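# Cap the marker and leave it on the desk

## Task

Push the cap fully home onto the marker so it is seated, leave the capped marker lying on the desk, then open the gripper and move the robot away. The robot must not topple or finish leaning, and the result counts only if it stays that way without the robot holding anything in place.

## Robot and tools

ROBOT. A wheeled base with a column, a tilting head and two six-joint arms, left and right, each ending in a two-finger gripper. Folded, it measures 0.73 m long, 0.62 m wide and 1.88 m tall; its front sits 0.40 m ahead of the column. The base can drive straight and turn in place but cannot move sideways.

FRAMES. The base frame has its origin on the floor between the drive wheels under the column: x ahead, y to the left, z up. left_hand and right_hand are reported in this frame at the point where the fingers meet (tips 8 mm further). A hand's z axis runs along the fingers, its y axis along the opening direction. Odometry is the base frame as it was at the scene's start; base_odometry counts wheel rotation only, so slipping looks like travel. Heading is positive to the left, within -3.142 to 3.142.

execute_actions. Arguments: "actions", a list holding one action or none (none just reports state and images), and "cameras", a list of cam_head_left, cam_head_right, cam_left_wrist, cam_right_wrist, nav_camera or all (omitted or null means all, [] means none). An action may have:
- "base": exactly one key. translate_m is a straight drive offset in metres from where the base is now, forward positive, -3 to 3. rotate_rad is a turn-in-place offset in radians, counter-clockwise from above (left) positive, -3.2 to 3.2.
- "joints": absolute targets by name, not offsets. head_tilt_rad -0.61 to 1.308 (0 is level, positive looks down). Per arm (left_ or right_ prefix): joint1 -2.879 to 2.879, joint2 0 to 3.141, joint3 0 to 3.019, joint4 -1.692 to 1.57, joint5 -1.57 to 1.57 (positive swings the hand to the robot's right), joint6 -2.094 to 2.094 (positive rolls clockwise seen from behind), all in radians; gripper_m 0 to 0.093, the fingertip gap in metres. Done tolerances are ±0.03 head, ±0.045, 0.14, 0.09, 0.055, 0.03, 0.035 for joints 1 to 6, ±0.003 gripper.
- "speeds": lower top speeds for this action only, translate_m 0.05 to 0.8 m/s, rotate_rad 0.1 to 1 rad/s (defaults are the maxima). Arms are not slowed by this. A base move needing over 8.667 s is refused.
Motions in one action start together. Anything left out may still be driving toward an older target. Unknown keys or out-of-range numbers reject the whole call. After a reported stop, the remaining motion calls in that reply are skipped.

wait: "seconds" 0 to 10; returns state and images with nothing new commanded. zoom_image: "camera" and "region" [x0, y0, x1, y1] in image pixels from the top-left, at most 504 by 504, on the latest full image. finished_scene: "scene" number; ends the scene after the robot holds the last command, irreversibly. Only call it once the marker is capped, on the desk, released and the robot is clear.

ARM GEOMETRY. With joint1 at -1.57 (left) or 1.57 (right) and joints 5, 6 at 0, the arm lies in a vertical plane pointing ahead, 0.23 m beside the column. Let a = j2 - 0.35, b = 1.05 + j2 - j3, c = b - j4 (c = 1.57 means fingers straight down). The hand point is then about 0.12 + 0.39 sin a + 0.38 cos b + 0.25 cos c m ahead and 1.46 + 0.39 cos a - 0.38 sin b - 0.25 sin c m up. Example: j2, j3, j4 = 0.93, 0.78, 0.14 gives 0.60 m ahead, 1.21 m up. Real hands tend to land up to 5 cm lower and nearer the column; trust the reported hand positions (1 to 3 cm error). Reach is about 1 m from the shoulder, lowest about 0.47 m up; the floor is out of reach. Light objects can be held with fingers as flat as 0.35 rad below horizontal.

GRIPPER. Fingers are 7 cm long; outer span is the opening plus 1 cm at the tips and plus 5 cm at the base; the body is 10 by 7 cm. To grasp, command a gap smaller than the object; off_target is then expected. A reported gap staying 0.002 m or more above target means something is held.

CAMERAS. Head cameras sit 1.47 to 1.58 m up looking down by about head_tilt_rad. Each wrist camera is 0.10 m behind the fingertips, offset toward the hand's -x, tilted 0.62 rad toward +x; closed fingertips end mid-image, image right is the hand's -y, image up roughly -x. With fingers pointing down and ahead, things above mid-image are farther out or lower than the tips. nav_camera is low on the base front looking ahead. Calibration (K, distortion, T_world_to_cam in the base frame) is given per camera and may be slightly off.

RESULT LINES. base_status and joint_status: done, off_target (resting short, maybe still pushing), contact_stop (base only, wheel stalled), time_out, not_followed, limit_stop_at_motor_heat. "joint command not followed" with a cause: line means a self-collision check withheld an arm; back each moved joint off by at least 0.05 rad, or move the other arm away. on_its_own lists what you did not command; "held at" is a held target. motor_effort lists left_wheel and right_wheel in percent, peak in brackets. base_tilt gives forward and right lean in degrees. turned_by_wheels differing from turned_by_imu by over about 4 % and 0.05 rad means a collision or slip. wheel_motors_off = 1 means the wheels are briefly unpowered after overload. A Motor temperatures line gives each arm's joints; MOTOR HOT warns from 85 °C and at 100 °C the arm drops (OVER-TEMPERATURE FAULT).

CAUTIONS. Arms that press on something keep pushing and heat up; relieve them by resending their reported positions as targets. Small target changes (under about 0.03 rad, 0.08 for joints 2 and 3) may not move anything. For gentle contact, step about 0.05 rad per call from your previous target. After a base contact_stop, back up 0.05 m before retrying or turning; a desk edge between 0.30 and 1.20 m high can ride over the base and strike the column. Never let the arms collide or press on each other. Avoid dropping or knocking things over, and keep the robot upright.

Each tool is called after ">>>" as name(argument=value, ...) on one line, values as JSON.

## Session

>>> execute_actions(actions=[])

Scene clock: 0.00 s.
Motor temperatures (°C, as the motors report them): left_arm=[24 25 25 23 25 26] | right_arm=[23 25 24 22 24 23]
base_odometry: x=+0.000 y=+0.000 heading=+0.000 (m, m, rad; odometry frame)
turned_by_wheels: +0.000 (rad since the last result)
turned_by_imu: +0.000 (rad since the last result)
base_tilt: forward=-0.4 right=+0.7 (deg)
base_status: not commanded
joint_positions: head_tilt_rad=+0.869 left_joint1_rad=-1.571 left_joint2_rad=+0.880 left_joint3_rad=+0.422 left_joint4_rad=-0.923 left_joint5_rad=-0.008 left_joint6_rad=+0.058 left_gripper_m=+0.095 right_joint1_rad=+1.569 right_joint2_rad=+0.891 right_joint3_rad=+0.405 right_joint4_rad=-0.979 right_joint5_rad=-0.048 right_joint6_rad=+0.010 right_gripper_m=+0.095
joint_status: not commanded
wheel_motors_off: 0
motor_effort: left_wheel=+0 right_wheel=+0 (%)
left_hand: x=+0.1586 y=+0.2259 z=+1.2457 quat_wxyz=(+0.416, -0.028, -0.909, +0.008) (m; base frame)
right_hand: x=+0.1391 y=-0.2176 z=+1.2591 quat_wxyz=(+0.454, -0.016, -0.891, -0.019) (m; base frame)
pictures: cam_head_left, cam_head_right, cam_left_wrist, cam_right_wrist, nav_camera
Images, in order (width x height): cam_head_left 896x504, cam_head_right 896x504, cam_left_wrist 896x504, cam_right_wrist 896x504, nav_camera 896x504.

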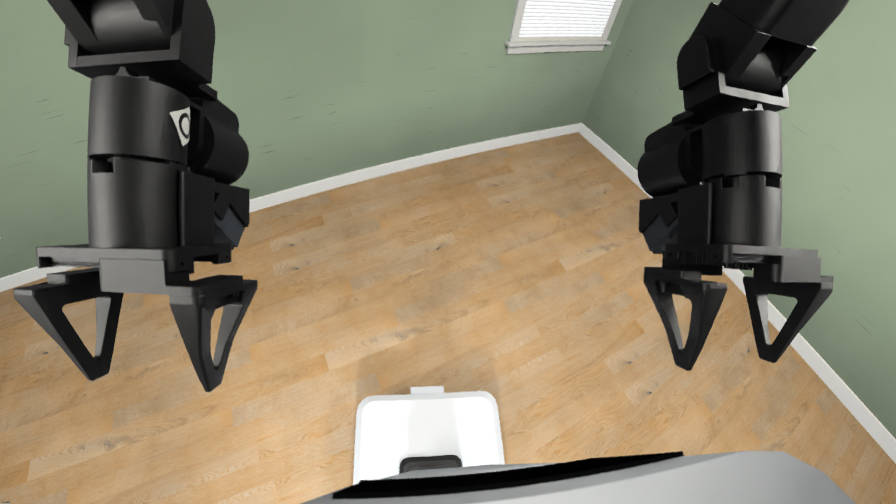

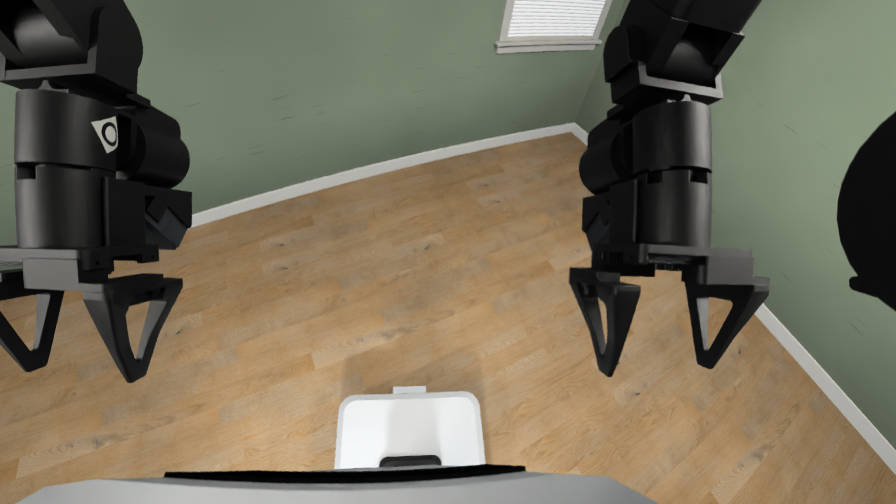

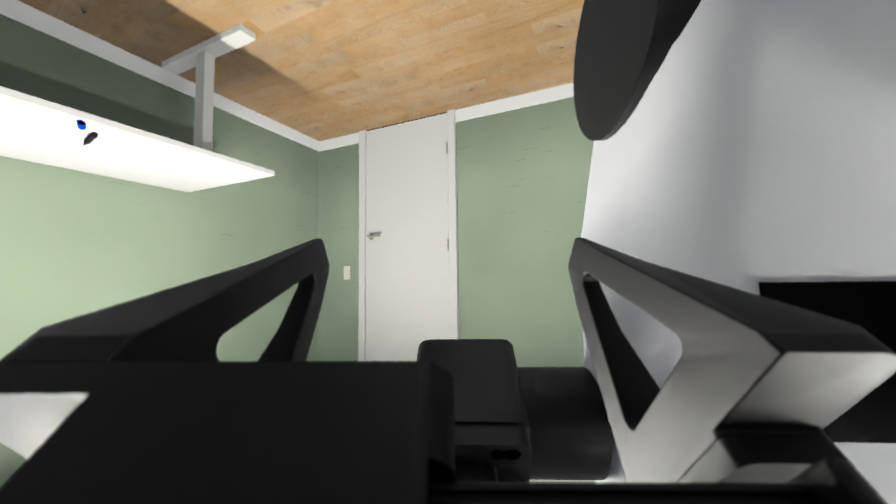

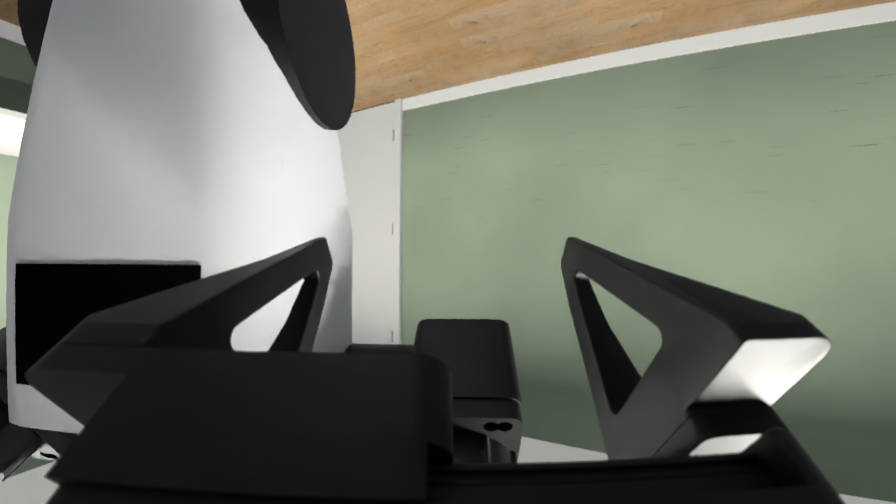

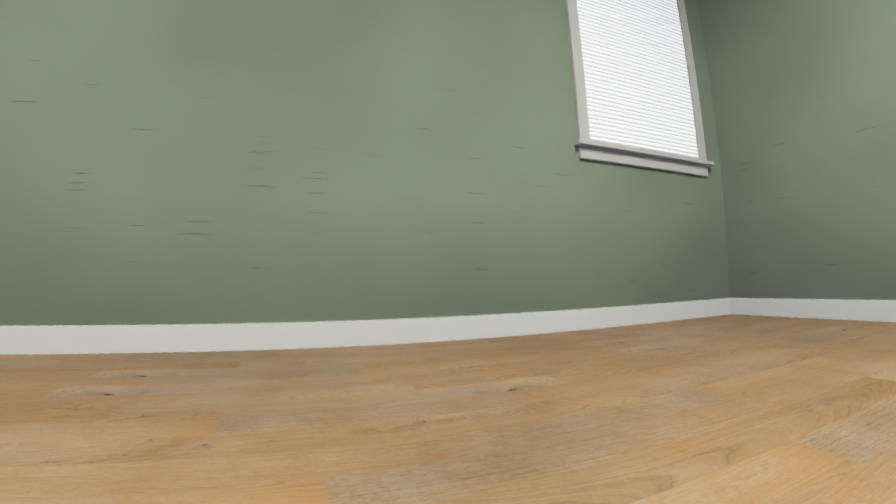

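>>> execute_actions(actions=[{"base":{"rotate_rad":2.1},"joints":{"head_tilt_rad":0.6}}], cameras=["cam_head_left","cam_head_right","nav_camera"])

Scene clock: 7.60 s.
Motor temperatures (°C, as the motors report them): left_arm=[24 25 25 23 25 26] | right_arm=[23 25 24 22 24 23]
base_odometry: x=+0.000 y=+0.000 heading=+2.099 (m, m, rad; odometry frame)
turned_by_wheels: +2.099 (rad since the last result)
turned_by_imu: +2.113 (rad since the last result)
base_tilt: forward=-0.4 right=+0.5 (deg)
base_status: done
joint_positions: head_tilt_rad=+0.617 left_joint1_rad=-1.571 left_joint2_rad=+0.880 left_joint3_rad=+0.422 left_joint4_rad=-0.923 left_joint5_rad=-0.008 left_joint6_rad=+0.058 left_gripper_m=+0.095 right_joint1_rad=+1.569 right_joint2_rad=+0.891 right_joint3_rad=+0.405 right_joint4_rad=-0.979 right_joint5_rad=-0.048 right_joint6_rad=+0.010 right_gripper_m=+0.095
joint_status: all done
wheel_motors_off: 0
motor_effort: left_wheel=-1(32) right_wheel=+1(36) (%)
left_hand: x=+0.1586 y=+0.2259 z=+1.2457 quat_wxyz=(+0.416, -0.028, -0.909, +0.008) (m; base frame)
right_hand: x=+0.1391 y=-0.2176 z=+1.2591 quat_wxyz=(+0.454, -0.016, -0.891, -0.019) (m; base frame)
pictures: cam_head_left, cam_head_right, nav_camera
camera_calibration (this result's frames):
cam_head_left: T_world_to_cam=[[-0.0684667, -0.996628, 0.0452111, -0.0186014], [-0.644243, 0.00956574, -0.764761, 1.21224], [0.76175, -0.0814876, -0.642726, 0.871604], [0, 0, 0, 1]] pos_world=[0.115758, 0.0408903, 1.48812]
cam_head_right: T_world_to_cam=[[-0.099474, -0.992745, 0.0675498, -0.1169], [-0.640043, 0.0118587, -0.768248, 1.21359], [0.761873, -0.119655, -0.636579, 0.862609], [0, 0, 0, 1]] pos_world=[0.10792, -0.0272277, 1.48935]
Images, in order (width x height): cam_head_left 896x504, cam_head_right 896x504, nav_camera 896x504.

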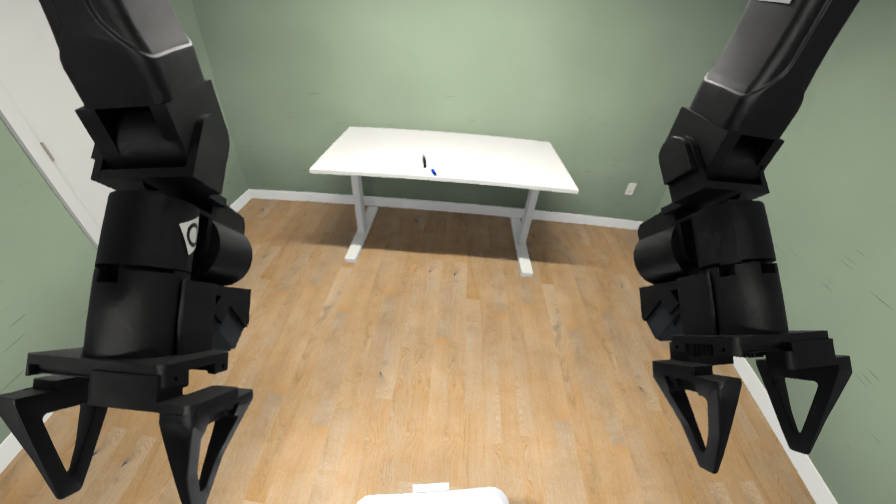

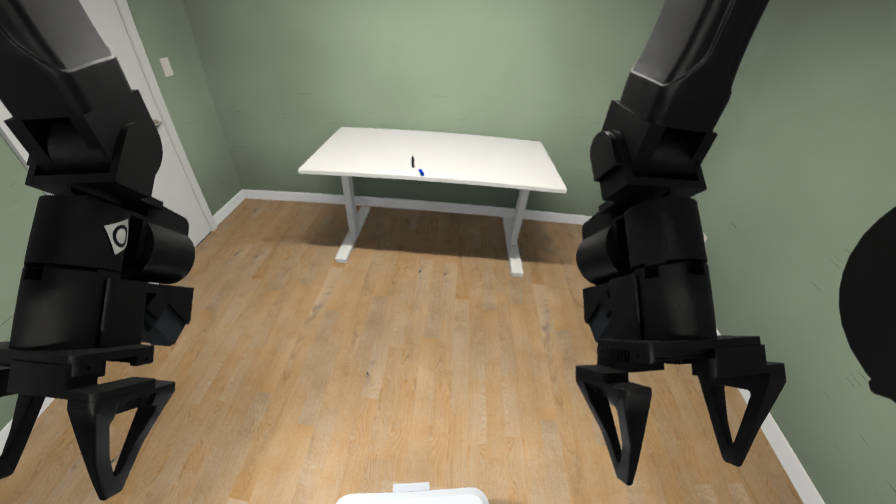

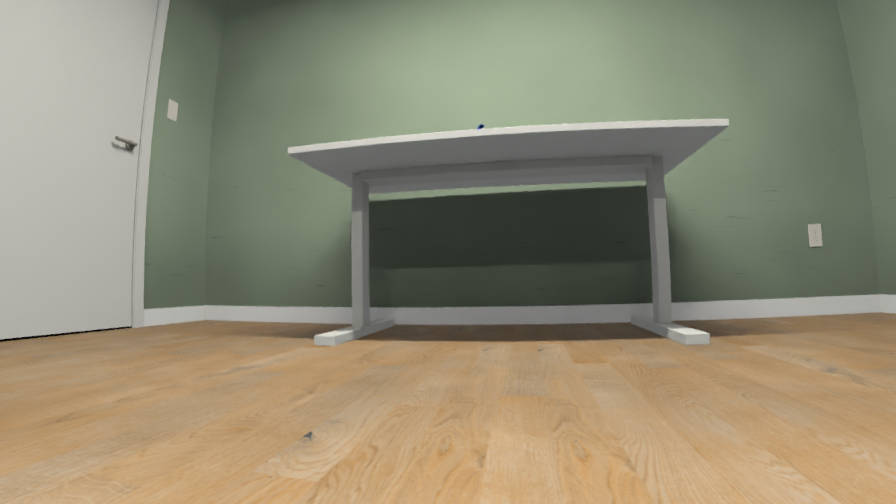

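>>> execute_actions(actions=[{"base":{"translate_m":1.1},"joints":{"head_tilt_rad":0.95}}], cameras=["cam_head_left","cam_head_right"])

>>> zoom_image(camera="cam_head_left", region=[340,120,540,280])

Scene clock: 16.13 s.
Motor temperatures (°C, as the motors report them): left_arm=[24 25 25 24 25 26] | right_arm=[23 25 24 22 24 23]
base_odometry: x=-0.555 y=+0.950 heading=+2.100 (m, m, rad; odometry frame)
turned_by_wheels: +0.000 (rad since the last result)
turned_by_imu: +0.000 (rad since the last result)
base_tilt: forward=-0.4 right=+0.6 (deg)
base_status: done
joint_positions: head_tilt_rad=+0.951 left_joint1_rad=-1.571 left_joint2_rad=+0.880 left_joint3_rad=+0.423 left_joint4_rad=-0.923 left_joint5_rad=-0.008 left_joint6_rad=+0.058 left_gripper_m=+0.095 right_joint1_rad=+1.569 right_joint2_rad=+0.891 right_joint3_rad=+0.405 right_joint4_rad=-0.979 right_joint5_rad=-0.048 right_joint6_rad=+0.010 right_gripper_m=+0.095
joint_status: all done
wheel_motors_off: 0
motor_effort: left_wheel=+0(44) right_wheel=+0(53) (%)
left_hand: x=+0.1593 y=+0.2259 z=+1.2455 quat_wxyz=(+0.415, -0.028, -0.909, +0.008) (m; base frame)
right_hand: x=+0.1393 y=-0.2176 z=+1.2591 quat_wxyz=(+0.454, -0.016, -0.891, -0.019) (m; base frame)
pictures: cam_head_left, cam_head_right
camera_calibration (this result's frames):
cam_head_left: T_world_to_cam=[[-0.0498833, -0.996628, 0.0651413, -0.0502231], [-0.85918, 0.00956574, -0.511584, 0.833092], [0.509236, -0.0814876, -0.856761, 1.21384], [0, 0, 0, 1]] pos_world=[0.0951382, 0.0408903, 1.46944]
cam_head_right: T_world_to_cam=[[-0.0718642, -0.992745, 0.0964033, -0.162715], [-0.856354, 0.0118587, -0.516254, 0.83633], [0.511365, -0.119655, -0.850993, 1.20533], [0, 0, 0, 1]] pos_world=[0.0881369, -0.0272277, 1.47317]
Images, in order (width x height): cam_head_left 896x504, cam_head_right 896x504.

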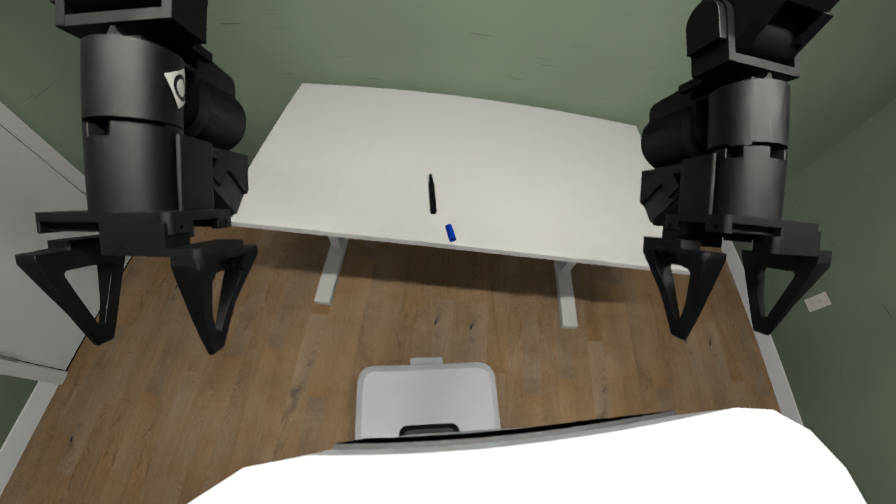

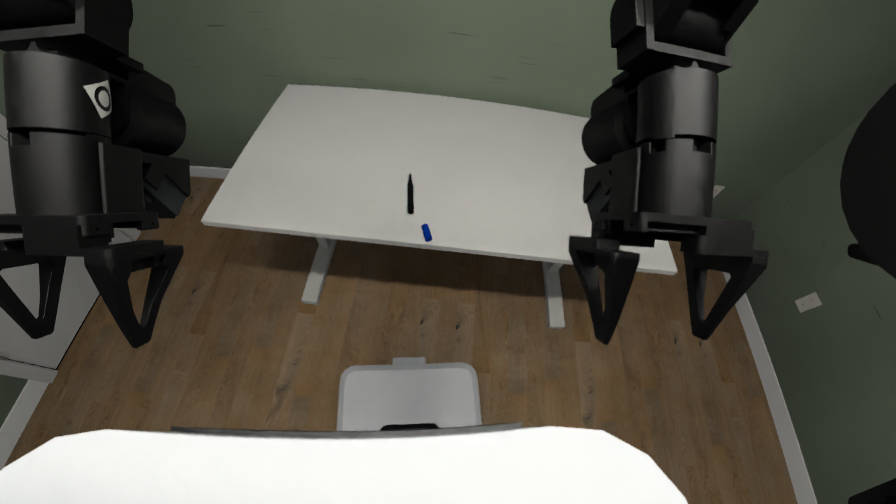

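Region (340, 120, 540, 280) of cam_head_left's 896x504 image, scaled by 2.520, with more detail than that image has; it fills the top 403 rows of this view, and the rest is white.

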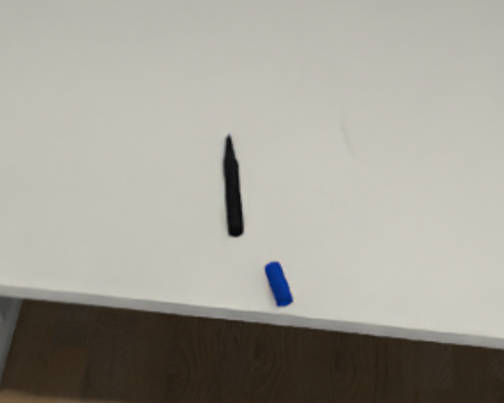

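>>> execute_actions(actions=[{"base":{"rotate_rad":0.30},"joints":{"right_joint2_rad":1.86,"right_joint3_rad":1.48,"right_joint4_rad":-0.14,"right_joint5_rad":0,"right_gripper_m":0.06,"left_joint2_rad":1.7,"left_joint3_rad":1.4,"left_joint4_rad":-0.22,"left_gripper_m":0.06}}], cameras=["cam_head_right","cam_right_wrist"])

Scene clock: 61.63 s.
Motor temperatures (°C, as the motors report them): left_arm=[24 25 25 24 25 26] | right_arm=[23 26 24 22 24 23]
base_odometry: x=-0.555 y=+0.950 heading=+2.399 (m, m, rad; odometry frame)
turned_by_wheels: +0.299 (rad since the last result)
turned_by_imu: +0.299 (rad since the last result)
base_tilt: forward=-0.2 right=+0.6 (deg)
base_status: done
joint_positions: head_tilt_rad=+0.951 left_joint1_rad=-1.571 left_joint2_rad=+1.697 left_joint3_rad=+1.393 left_joint4_rad=-0.230 left_joint5_rad=-0.008 left_joint6_rad=+0.058 left_gripper_m=+0.060 right_joint1_rad=+1.569 right_joint2_rad=+1.860 right_joint3_rad=+1.468 right_joint4_rad=-0.149 right_joint5_rad=+0.000 right_joint6_rad=+0.010 right_gripper_m=+0.060
joint_status: all done
wheel_motors_off: 0
motor_effort: left_wheel=-2(41) right_wheel=+0(41) (%)
left_hand: x=+0.5800 y=+0.2255 z=+0.9213 quat_wxyz=(+0.005, -0.029, -1.000, -0.004) (m; base frame)
right_hand: x=+0.5541 y=-0.2267 z=+0.8538 quat_wxyz=(+0.009, -0.005, -1.000, +0.001) (m; base frame)
pictures: cam_head_right, cam_right_wrist
camera_calibration (this result's frames):
cam_head_right: T_world_to_cam=[[-0.0718642, -0.992745, 0.0964033, -0.162715], [-0.856354, 0.0118587, -0.516254, 0.83633], [0.511365, -0.119655, -0.850993, 1.20533], [0, 0, 0, 1]] pos_world=[0.0881369, -0.0272277, 1.47317]
cam_right_wrist: T_world_to_cam=[[-0.00712321, -0.999973, -0.00160239, -0.221613], [-0.795954, 0.00469989, 0.605339, -0.0684524], [-0.605316, 0.00558739, -0.795966, 1.13965], [0, 0, 0, 1]] pos_world=[0.633784, -0.227653, 0.948204]
Images, in order (width x height): cam_head_right 896x504, cam_right_wrist 896x504.

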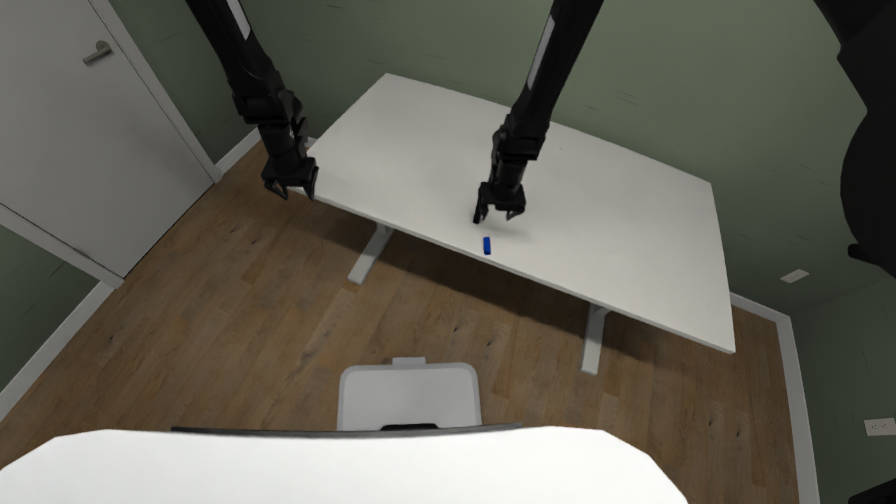

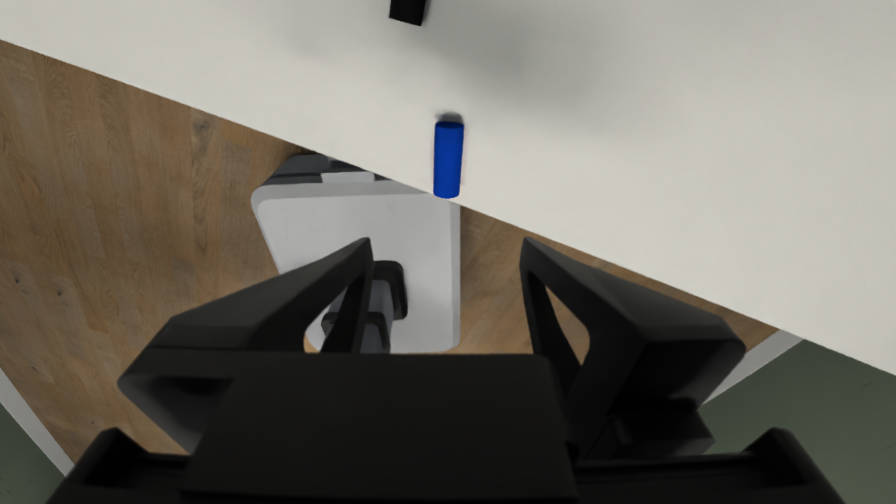

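>>> execute_actions(actions=[{"joints":{"right_joint2_rad":2.06,"right_joint3_rad":1.70,"right_joint4_rad":-0.15}}], cameras=["cam_right_wrist"])

Scene clock: 68.30 s.
Motor temperatures (°C, as the motors report them): left_arm=[24 26 26 24 25 26] | right_arm=[23 26 24 22 24 23]
base_odometry: x=-0.555 y=+0.950 heading=+2.399 (m, m, rad; odometry frame)
turned_by_wheels: +0.000 (rad since the last result)
turned_by_imu: +0.001 (rad since the last result)
base_tilt: forward=-0.3 right=+0.6 (deg)
base_status: not commanded
joint_positions: head_tilt_rad=+0.951 left_joint1_rad=-1.571 left_joint2_rad=+1.697 left_joint3_rad=+1.393 left_joint4_rad=-0.230 left_joint5_rad=-0.008 left_joint6_rad=+0.058 left_gripper_m=+0.060 right_joint1_rad=+1.569 right_joint2_rad=+2.065 right_joint3_rad=+1.693 right_joint4_rad=-0.149 right_joint5_rad=+0.000 right_joint6_rad=+0.010 right_gripper_m=+0.060
joint_status: all done
wheel_motors_off: 0
motor_effort: left_wheel=-3(3) right_wheel=+1(1) (%)
left_hand: x=+0.5800 y=+0.2255 z=+0.9213 quat_wxyz=(+0.005, -0.029, -1.000, -0.004) (m; base frame)
right_hand: x=+0.5624 y=-0.2268 z=+0.7759 quat_wxyz=(-0.001, -0.005, -1.000, +0.001) (m; base frame)
pictures: cam_right_wrist
camera_calibration (this result's frames):
cam_right_wrist: T_world_to_cam=[[-0.00706387, -0.999974, -0.00172173, -0.22174], [-0.807354, 0.00468727, 0.590048, 0.00357682], [-0.590025, 0.00555807, -0.807366, 1.0829], [0, 0, 0, 1]] pos_world=[0.640261, -0.22777, 0.871807]
Images, in order (width x height): cam_right_wrist 896x504.

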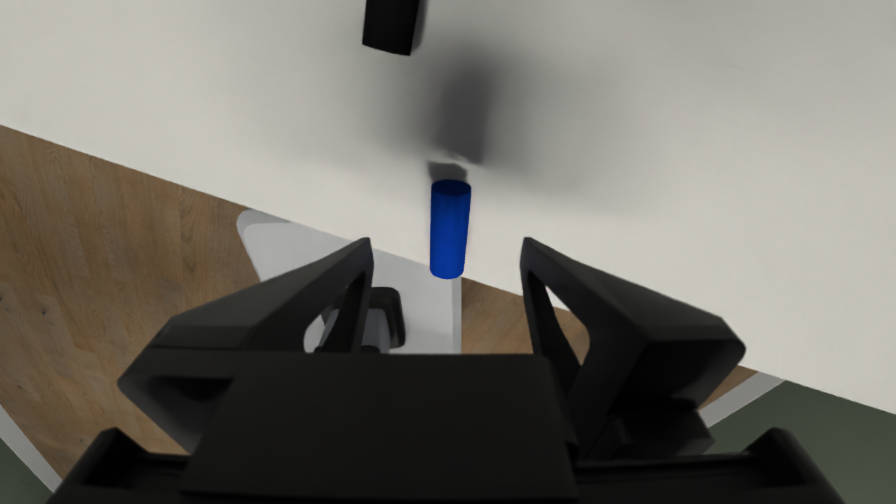

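>>> execute_actions(actions=[{"joints":{"right_joint2_rad":2.15,"right_joint3_rad":1.79}}], cameras=["cam_right_wrist"])

Scene clock: 79.63 s.
Motor temperatures (°C, as the motors report them): left_arm=[24 27 26 24 25 26] | right_arm=[23 27 24 22 24 23]
base_odometry: x=-0.555 y=+0.950 heading=+2.399 (m, m, rad; odometry frame)
turned_by_wheels: +0.000 (rad since the last result)
turned_by_imu: +0.001 (rad since the last result)
base_tilt: forward=-0.3 right=+0.6 (deg)
base_status: not commanded
joint_positions: head_tilt_rad=+0.951 left_joint1_rad=-1.571 left_joint2_rad=+1.697 left_joint3_rad=+1.393 left_joint4_rad=-0.230 left_joint5_rad=-0.008 left_joint6_rad=+0.058 left_gripper_m=+0.060 right_joint1_rad=+1.569 right_joint2_rad=+2.138 right_joint3_rad=+1.788 right_joint4_rad=-0.149 right_joint5_rad=+0.000 right_joint6_rad=+0.010 right_gripper_m=+0.060
joint_status: all done
wheel_motors_off: 0
motor_effort: left_wheel=-3(4) right_wheel=+1(2) (%)
left_hand: x=+0.5800 y=+0.2255 z=+0.9213 quat_wxyz=(+0.005, -0.029, -1.000, -0.004) (m; base frame)
right_hand: x=+0.5713 y=-0.2268 z=+0.7499 quat_wxyz=(-0.012, -0.005, -1.000, +0.001) (m; base frame)
pictures: cam_right_wrist
camera_calibration (this result's frames):
cam_right_wrist: T_world_to_cam=[[-0.00699093, -0.999974, -0.00186107, -0.221704], [-0.820429, 0.00467166, 0.571729, 0.0472718], [-0.571705, 0.0055238, -0.82044, 1.06653], [0, 0, 0, 1]] pos_world=[0.646977, -0.22781, 0.847589]
Images, in order (width x height): cam_right_wrist 896x504.

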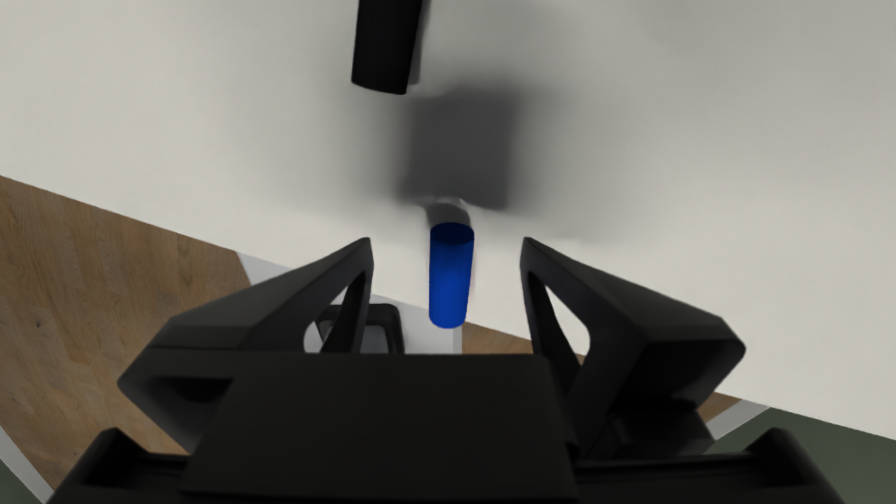

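>>> execute_actions(actions=[{"joints":{"right_joint2_rad":2.20}}], cameras=["cam_right_wrist"])

Scene clock: 84.40 s.
Motor temperatures (°C, as the motors report them): left_arm=[24 27 26 24 25 26] | right_arm=[23 27 24 22 24 23]
base_odometry: x=-0.555 y=+0.950 heading=+2.399 (m, m, rad; odometry frame)
turned_by_wheels: +0.000 (rad since the last result)
turned_by_imu: +0.001 (rad since the last result)
base_tilt: forward=-0.3 right=+0.6 (deg)
base_status: not commanded
joint_positions: head_tilt_rad=+0.951 left_joint1_rad=-1.571 left_joint2_rad=+1.697 left_joint3_rad=+1.393 left_joint4_rad=-0.230 left_joint5_rad=-0.008 left_joint6_rad=+0.058 left_gripper_m=+0.060 right_joint1_rad=+1.569 right_joint2_rad=+2.194 right_joint3_rad=+1.788 right_joint4_rad=-0.149 right_joint5_rad=-0.001 right_joint6_rad=+0.010 right_gripper_m=+0.060
joint_status: all done
wheel_motors_off: 0
motor_effort: left_wheel=-4(5) right_wheel=+2(2) (%)
left_hand: x=+0.5800 y=+0.2255 z=+0.9213 quat_wxyz=(+0.005, -0.029, -1.000, -0.004) (m; base frame)
right_hand: x=+0.5309 y=-0.2266 z=+0.7258 quat_wxyz=(+0.016, -0.006, -1.000, +0.000) (m; base frame)
pictures: cam_right_wrist
camera_calibration (this result's frames):
cam_right_wrist: T_world_to_cam=[[-0.00796565, -0.999965, -0.00263055, -0.220757], [-0.787092, 0.0046473, 0.616818, -0.0224741], [-0.616784, 0.00698384, -0.787102, 1.02377], [0, 0, 0, 1]] pos_world=[0.611997, -0.227795, 0.819093]
Images, in order (width x height): cam_right_wrist 896x504.

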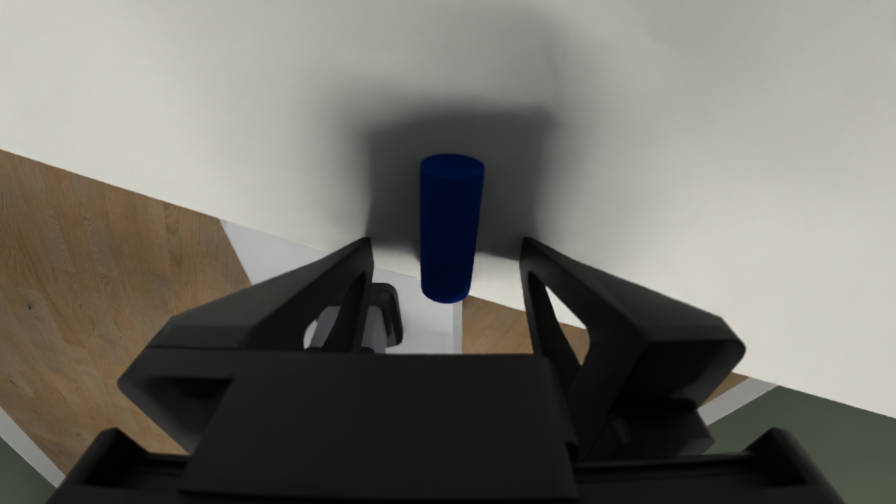

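>>> execute_actions(actions=[{"base":{"translate_m":0.022}}], cameras=["cam_right_wrist"])

>>> execute_actions(actions=[{"joints":{"right_gripper_m":0.0}}], cameras=["cam_right_wrist"])

Scene clock: 91.37 s.
Motor temperatures (°C, as the motors report them): left_arm=[24 27 26 23 25 26] | right_arm=[23 28 24 22 24 23]
base_odometry: x=-0.571 y=+0.965 heading=+2.399 (m, m, rad; odometry frame)
turned_by_wheels: +0.000 (rad since the last result)
turned_by_imu: +0.002 (rad since the last result)
base_tilt: forward=-0.4 right=+0.5 (deg)
base_status: done
joint_positions: head_tilt_rad=+0.951 left_joint1_rad=-1.571 left_joint2_rad=+1.697 left_joint3_rad=+1.396 left_joint4_rad=-0.230 left_joint5_rad=-0.008 left_joint6_rad=+0.058 left_gripper_m=+0.060 right_joint1_rad=+1.569 right_joint2_rad=+2.193 right_joint3_rad=+1.781 right_joint4_rad=-0.161 right_joint5_rad=-0.002 right_joint6_rad=+0.009 right_gripper_m=+0.060
joint_status: not commanded
wheel_motors_off: 0
motor_effort: left_wheel=+1(41) right_wheel=+1(49) (%)
left_hand: x=+0.5818 y=+0.2255 z=+0.9215 quat_wxyz=(+0.004, -0.029, -1.000, -0.004) (m; base frame)
right_hand: x=+0.5244 y=-0.2266 z=+0.7260 quat_wxyz=(+0.025, -0.005, -1.000, +0.000) (m; base frame)
pictures: cam_right_wrist
camera_calibration (this result's frames):
cam_right_wrist: T_world_to_cam=[[-0.00691193, -0.999972, -0.00294222, -0.221065], [-0.776153, 0.00350964, 0.630535, -0.0437001], [-0.630507, 0.00664183, -0.776155, 1.01906], [0, 0, 0, 1]] pos_world=[0.607076, -0.227674, 0.817849]
Images, in order (width x height): cam_right_wrist 896x504.

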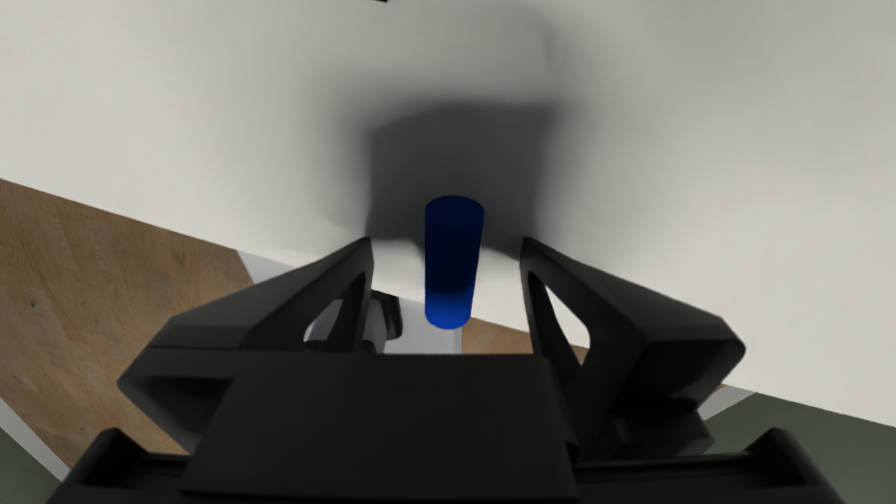

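Scene clock: 92.00 s.
Motor temperatures (°C, as the motors report them): left_arm=[24 27 26 23 25 26] | right_arm=[23 28 24 22 24 23]
base_odometry: x=-0.571 y=+0.965 heading=+2.399 (m, m, rad; odometry frame)
turned_by_wheels: +0.000 (rad since the last result)
turned_by_imu: +0.000 (rad since the last result)
base_tilt: forward=-0.4 right=+0.6 (deg)
base_status: not commanded
joint_positions: head_tilt_rad=+0.951 left_joint1_rad=-1.571 left_joint2_rad=+1.697 left_joint3_rad=+1.396 left_joint4_rad=-0.230 left_joint5_rad=-0.008 left_joint6_rad=+0.058 left_gripper_m=+0.060 right_joint1_rad=+1.569 right_joint2_rad=+2.193 right_joint3_rad=+1.781 right_joint4_rad=-0.161 right_joint5_rad=-0.002 right_joint6_rad=+0.009 right_gripper_m=+0.018
joint_status: right_gripper_m off_target (ended at +0.018, target +0.000)
wheel_motors_off: 0
motor_effort: left_wheel=+1(1) right_wheel=+1(1) (%)
left_hand: x=+0.5818 y=+0.2255 z=+0.9215 quat_wxyz=(+0.004, -0.029, -1.000, -0.004) (m; base frame)
right_hand: x=+0.5244 y=-0.2266 z=+0.7260 quat_wxyz=(+0.025, -0.005, -1.000, +0.000) (m; base frame)
pictures: cam_right_wrist
camera_calibration (this result's frames):
cam_right_wrist: T_world_to_cam=[[-0.00691193, -0.999972, -0.00294222, -0.221065], [-0.776153, 0.00350964, 0.630535, -0.0437001], [-0.630507, 0.00664183, -0.776155, 1.01906], [0, 0, 0, 1]] pos_world=[0.607076, -0.227674, 0.817849]
Images, in order (width x height): cam_right_wrist 896x504.

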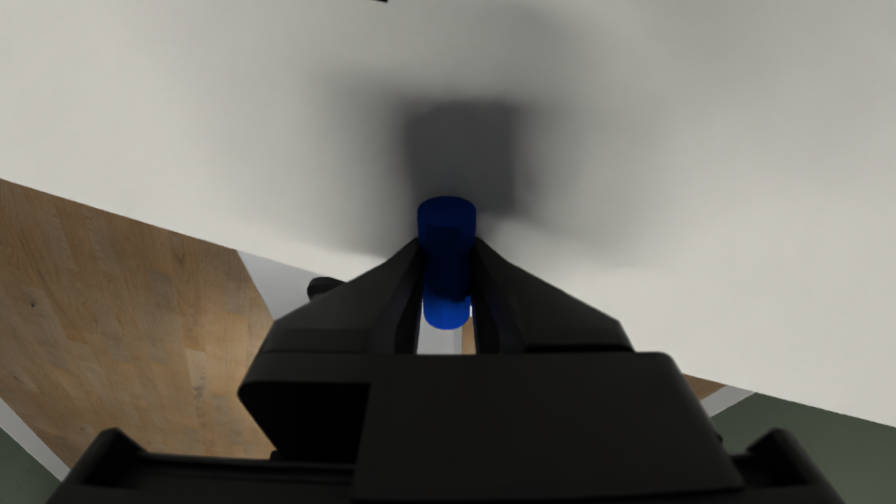

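>>> execute_actions(actions=[{"joints":{"right_joint2_rad":1.8,"right_joint3_rad":1.5,"right_joint4_rad":-0.22}}], cameras=[])

>>> execute_actions(actions=[{"base":{"rotate_rad":-0.62},"joints":{"right_joint6_rad":1.57,"left_joint6_rad":-0.37,"left_joint2_rad":1.9,"left_joint3_rad":1.56}}], cameras=[])

>>> execute_actions(actions=[{"base":{"translate_m":0.115}}], cameras=["cam_head_left","cam_left_wrist","cam_right_wrist"])

Scene clock: 105.60 s.
Motor temperatures (°C, as the motors report them): left_arm=[24 27 26 23 25 26] | right_arm=[23 28 24 22 24 23]
base_odometry: x=-0.571 y=+0.965 heading=+2.399 (m, m, rad; odometry frame)
turned_by_wheels: +0.000 (rad since the last result)
turned_by_imu: +0.001 (rad since the last result)
base_tilt: forward=-0.5 right=+0.7 (deg)
base_status: not commanded
joint_positions: head_tilt_rad=+0.951 left_joint1_rad=-1.571 left_joint2_rad=+1.697 left_joint3_rad=+1.396 left_joint4_rad=-0.230 left_joint5_rad=-0.008 left_joint6_rad=+0.058 left_gripper_m=+0.060 right_joint1_rad=+1.569 right_joint2_rad=+1.788 right_joint3_rad=+1.502 right_joint4_rad=-0.216 right_joint5_rad=-0.002 right_joint6_rad=+0.009 right_gripper_m=+0.018
joint_status: all done
wheel_motors_off: 0
motor_effort: left_wheel=+1(1) right_wheel=+1(1) (%)
left_hand: x=+0.5818 y=+0.2255 z=+0.9215 quat_wxyz=(+0.004, -0.029, -1.000, -0.004) (m; base frame)
right_hand: x=+0.6007 y=-0.2264 z=+0.8887 quat_wxyz=(-0.011, -0.005, -1.000, +0.000) (m; base frame)
pictures: none
No camera images: the call's "cameras" was empty. Leave "cameras" out to get every camera's image.

Scene clock: 107.47 s.
Motor temperatures (°C, as the motors report them): left_arm=[24 27 26 23 25 26] | right_arm=[23 28 24 22 24 23]
base_odometry: x=-0.571 y=+0.965 heading=+1.780 (m, m, rad; odometry frame)
turned_by_wheels: -0.619 (rad since the last result)
turned_by_imu: -0.618 (rad since the last result)
base_tilt: forward=-0.4 right=+0.6 (deg)
base_status: done
joint_positions: head_tilt_rad=+0.951 left_joint1_rad=-1.571 left_joint2_rad=+1.906 left_joint3_rad=+1.555 left_joint4_rad=-0.226 left_joint5_rad=-0.008 left_joint6_rad=-0.359 left_gripper_m=+0.060 right_joint1_rad=+1.562 right_joint2_rad=+1.788 right_joint3_rad=+1.502 right_joint4_rad=-0.216 right_joint5_rad=-0.001 right_joint6_rad=+1.558 right_gripper_m=+0.018
joint_status: all done
wheel_motors_off: 0
motor_effort: left_wheel=+1(45) right_wheel=-2(45) (%)
left_hand: x=+0.5612 y=+0.2258 z=+0.8387 quat_wxyz=(+0.025, +0.178, -0.984, -0.009) (m; base frame)
right_hand: x=+0.6007 y=-0.2318 z=+0.8887 quat_wxyz=(-0.010, -0.704, -0.710, -0.005) (m; base frame)
pictures: none
No camera images: the call's "cameras" was empty. Leave "cameras" out to get every camera's image.

Scene clock: 109.07 s.
Motor temperatures (°C, as the motors report them): left_arm=[24 27 26 23 25 26] | right_arm=[23 28 24 22 24 23]
base_odometry: x=-0.595 y=+1.077 heading=+1.778 (m, m, rad; odometry frame)
turned_by_wheels: -0.001 (rad since the last result)
turned_by_imu: -0.001 (rad since the last result)
base_tilt: forward=-0.4 right=+0.6 (deg)
base_status: done
joint_positions: head_tilt_rad=+0.951 left_joint1_rad=-1.571 left_joint2_rad=+1.905 left_joint3_rad=+1.560 left_joint4_rad=-0.226 left_joint5_rad=-0.008 left_joint6_rad=-0.359 left_gripper_m=+0.060 right_joint1_rad=+1.563 right_joint2_rad=+1.789 right_joint3_rad=+1.501 right_joint4_rad=-0.216 right_joint5_rad=-0.001 right_joint6_rad=+1.558 right_gripper_m=+0.018
joint_status: not commanded
wheel_motors_off: 0
motor_effort: left_wheel=+0(48) right_wheel=+1(46) (%)
left_hand: x=+0.5652 y=+0.2255 z=+0.8395 quat_wxyz=(+0.022, +0.178, -0.984, -0.008) (m; base frame)
right_hand: x=+0.5994 y=-0.2309 z=+0.8880 quat_wxyz=(-0.009, -0.704, -0.710, -0.005) (m; base frame)
pictures: cam_head_left, cam_left_wrist, cam_right_wrist
camera_calibration (this result's frames):
cam_head_left: T_world_to_cam=[[-0.049864, -0.996628, 0.065156, -0.0502467], [-0.859331, 0.00956574, -0.51133, 0.832709], [0.508983, -0.0814876, -0.856911, 1.21409], [0, 0, 0, 1]] pos_world=[0.0951174, 0.0408903, 1.46943]
cam_left_wrist: T_world_to_cam=[[0.351553, -0.935931, -0.0210618, 0.0290907], [-0.727247, -0.287196, 0.623402, -0.0465941], [-0.58951, -0.203842, -0.781618, 1.15579], [0, 0, 0, 1]] pos_world=[0.63724, 0.249444, 0.933048]
cam_right_wrist: T_world_to_cam=[[-0.999676, -0.0125969, -0.022136, 0.615655], [-0.0231891, 0.809608, 0.586513, -0.31372], [0.0105332, 0.586836, -0.809637, 0.971604], [0, 0, 0, 1]] pos_world=[0.597946, -0.308426, 0.984276]
Images, in order (width x height): cam_head_left 896x504, cam_left_wrist 896x504, cam_right_wrist 896x504.

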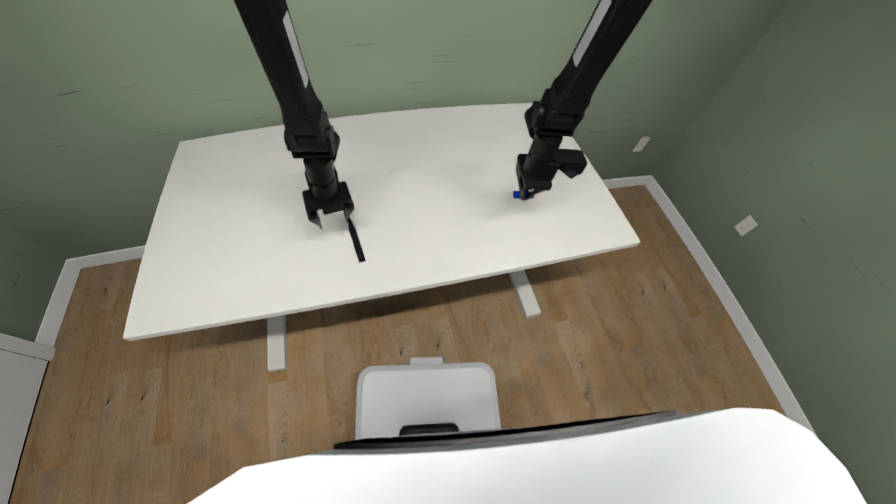

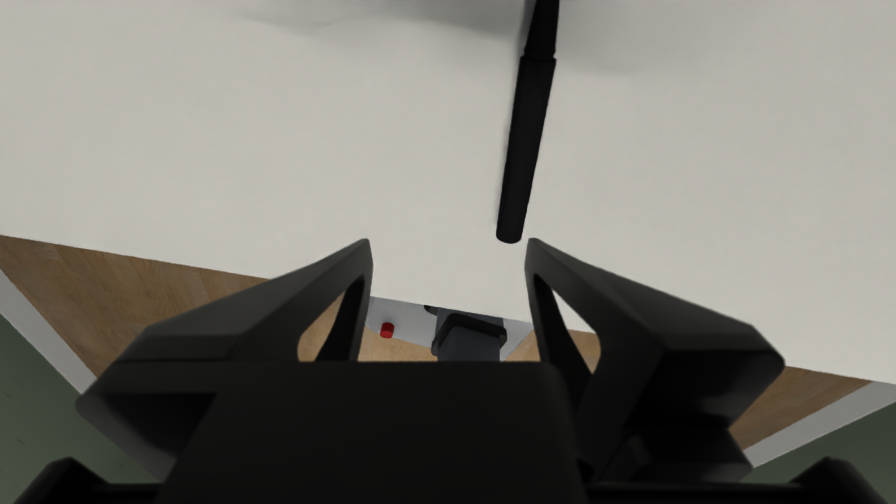

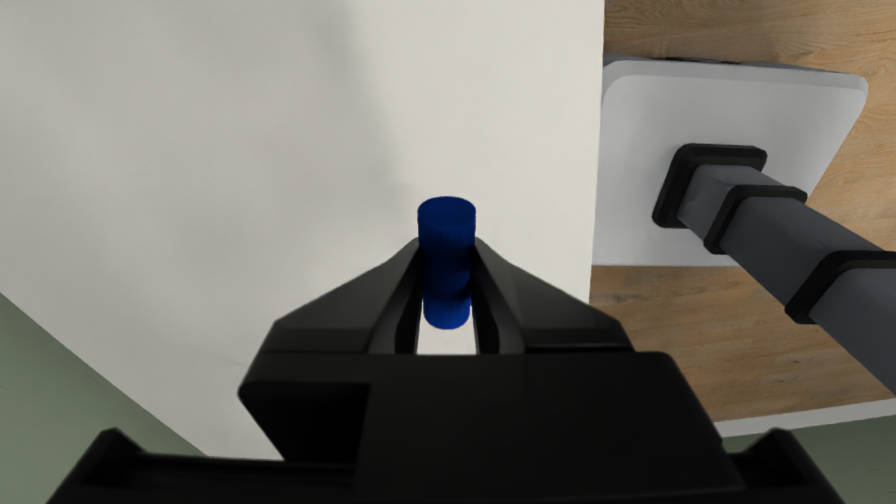

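>>> execute_actions(actions=[{"base":{"rotate_rad":-0.088},"joints":{"left_joint6_rad":-0.46,"left_joint2_rad":2.10,"left_joint3_rad":1.78}}], cameras=["cam_left_wrist"])

Scene clock: 118.87 s.
Motor temperatures (°C, as the motors report them): left_arm=[24 28 26 23 25 26] | right_arm=[23 28 24 22 24 23]
base_odometry: x=-0.595 y=+1.077 heading=+1.692 (m, m, rad; odometry frame)
turned_by_wheels: -0.086 (rad since the last result)
turned_by_imu: -0.084 (rad since the last result)
base_tilt: forward=-0.4 right=+0.7 (deg)
base_status: done
joint_positions: head_tilt_rad=+0.951 left_joint1_rad=-1.575 left_joint2_rad=+2.096 left_joint3_rad=+1.775 left_joint4_rad=-0.226 left_joint5_rad=-0.008 left_joint6_rad=-0.448 left_gripper_m=+0.060 right_joint1_rad=+1.565 right_joint2_rad=+1.789 right_joint3_rad=+1.501 right_joint4_rad=-0.216 right_joint5_rad=+0.000 right_joint6_rad=+1.558 right_gripper_m=+0.018
joint_status: all done
wheel_motors_off: 0
motor_effort: left_wheel=+0(40) right_wheel=-1(43) (%)
left_hand: x=+0.5733 y=+0.2225 z=+0.7676 quat_wxyz=(+0.011, +0.221, -0.975, -0.005) (m; base frame)
right_hand: x=+0.5994 y=-0.2301 z=+0.8880 quat_wxyz=(-0.009, -0.704, -0.711, -0.005) (m; base frame)
pictures: cam_left_wrist
camera_calibration (this result's frames):
cam_left_wrist: T_world_to_cam=[[0.432425, -0.90159, -0.0119869, -0.0389775], [-0.71375, -0.350395, 0.606452, 0.0225545], [-0.550971, -0.253689, -0.79503, 1.10308], [0, 0, 0, 1]] pos_world=[0.640719, 0.252601, 0.862836]
Images, in order (width x height): cam_left_wrist 896x504.

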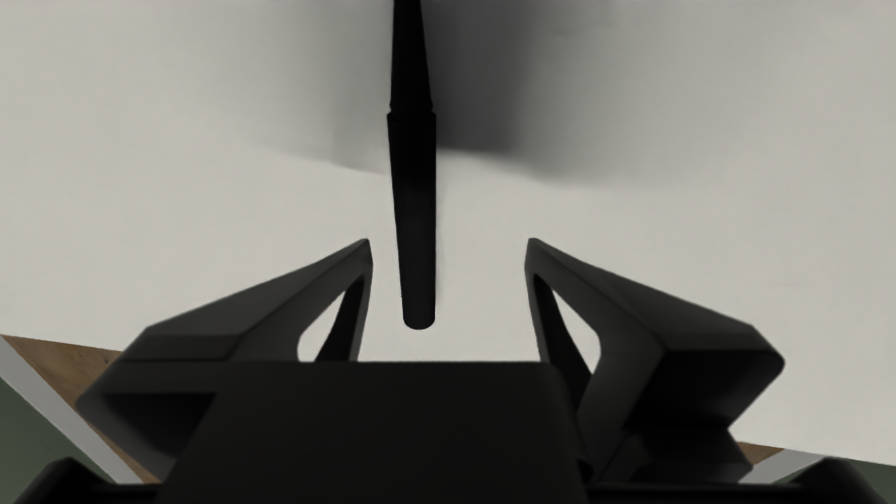

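>>> execute_actions(actions=[{"base":{"rotate_rad":0.024},"joints":{"left_joint2_rad":2.19,"left_joint3_rad":1.86}}], cameras=["cam_left_wrist"])

Scene clock: 122.40 s.
Motor temperatures (°C, as the motors report them): left_arm=[24 28 26 23 25 26] | right_arm=[23 28 24 22 24 23]
base_odometry: x=-0.595 y=+1.077 heading=+1.715 (m, m, rad; odometry frame)
turned_by_wheels: +0.023 (rad since the last result)
turned_by_imu: +0.024 (rad since the last result)
base_tilt: forward=-0.4 right=+0.7 (deg)
base_status: done
joint_positions: head_tilt_rad=+0.951 left_joint1_rad=-1.569 left_joint2_rad=+2.181 left_joint3_rad=+1.858 left_joint4_rad=-0.226 left_joint5_rad=-0.008 left_joint6_rad=-0.448 left_gripper_m=+0.060 right_joint1_rad=+1.571 right_joint2_rad=+1.789 right_joint3_rad=+1.501 right_joint4_rad=-0.216 right_joint5_rad=+0.000 right_joint6_rad=+1.558 right_gripper_m=+0.018
joint_status: all done
wheel_motors_off: 0
motor_effort: left_wheel=+0(21) right_wheel=+1(39) (%)
left_hand: x=+0.5649 y=+0.2277 z=+0.7357 quat_wxyz=(+0.011, +0.222, -0.975, -0.008) (m; base frame)
right_hand: x=+0.5994 y=-0.2252 z=+0.8880 quat_wxyz=(-0.007, -0.702, -0.712, -0.007) (m; base frame)
pictures: cam_left_wrist
camera_calibration (this result's frames):
cam_left_wrist: T_world_to_cam=[[0.435145, -0.900189, -0.0175772, -0.0288119], [-0.711517, -0.355774, 0.605945, 0.0381042], [-0.551718, -0.251167, -0.795313, 1.07448], [0, 0, 0, 1]] pos_world=[0.632462, 0.257495, 0.830956]
Images, in order (width x height): cam_left_wrist 896x504.

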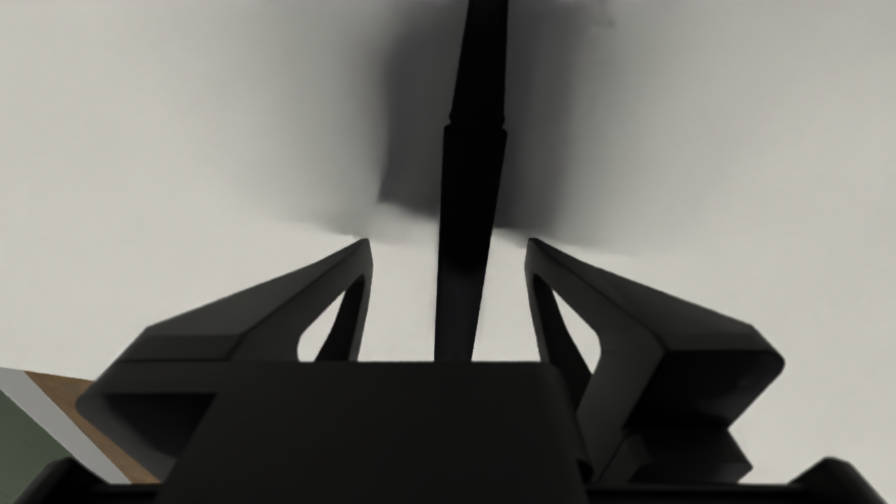

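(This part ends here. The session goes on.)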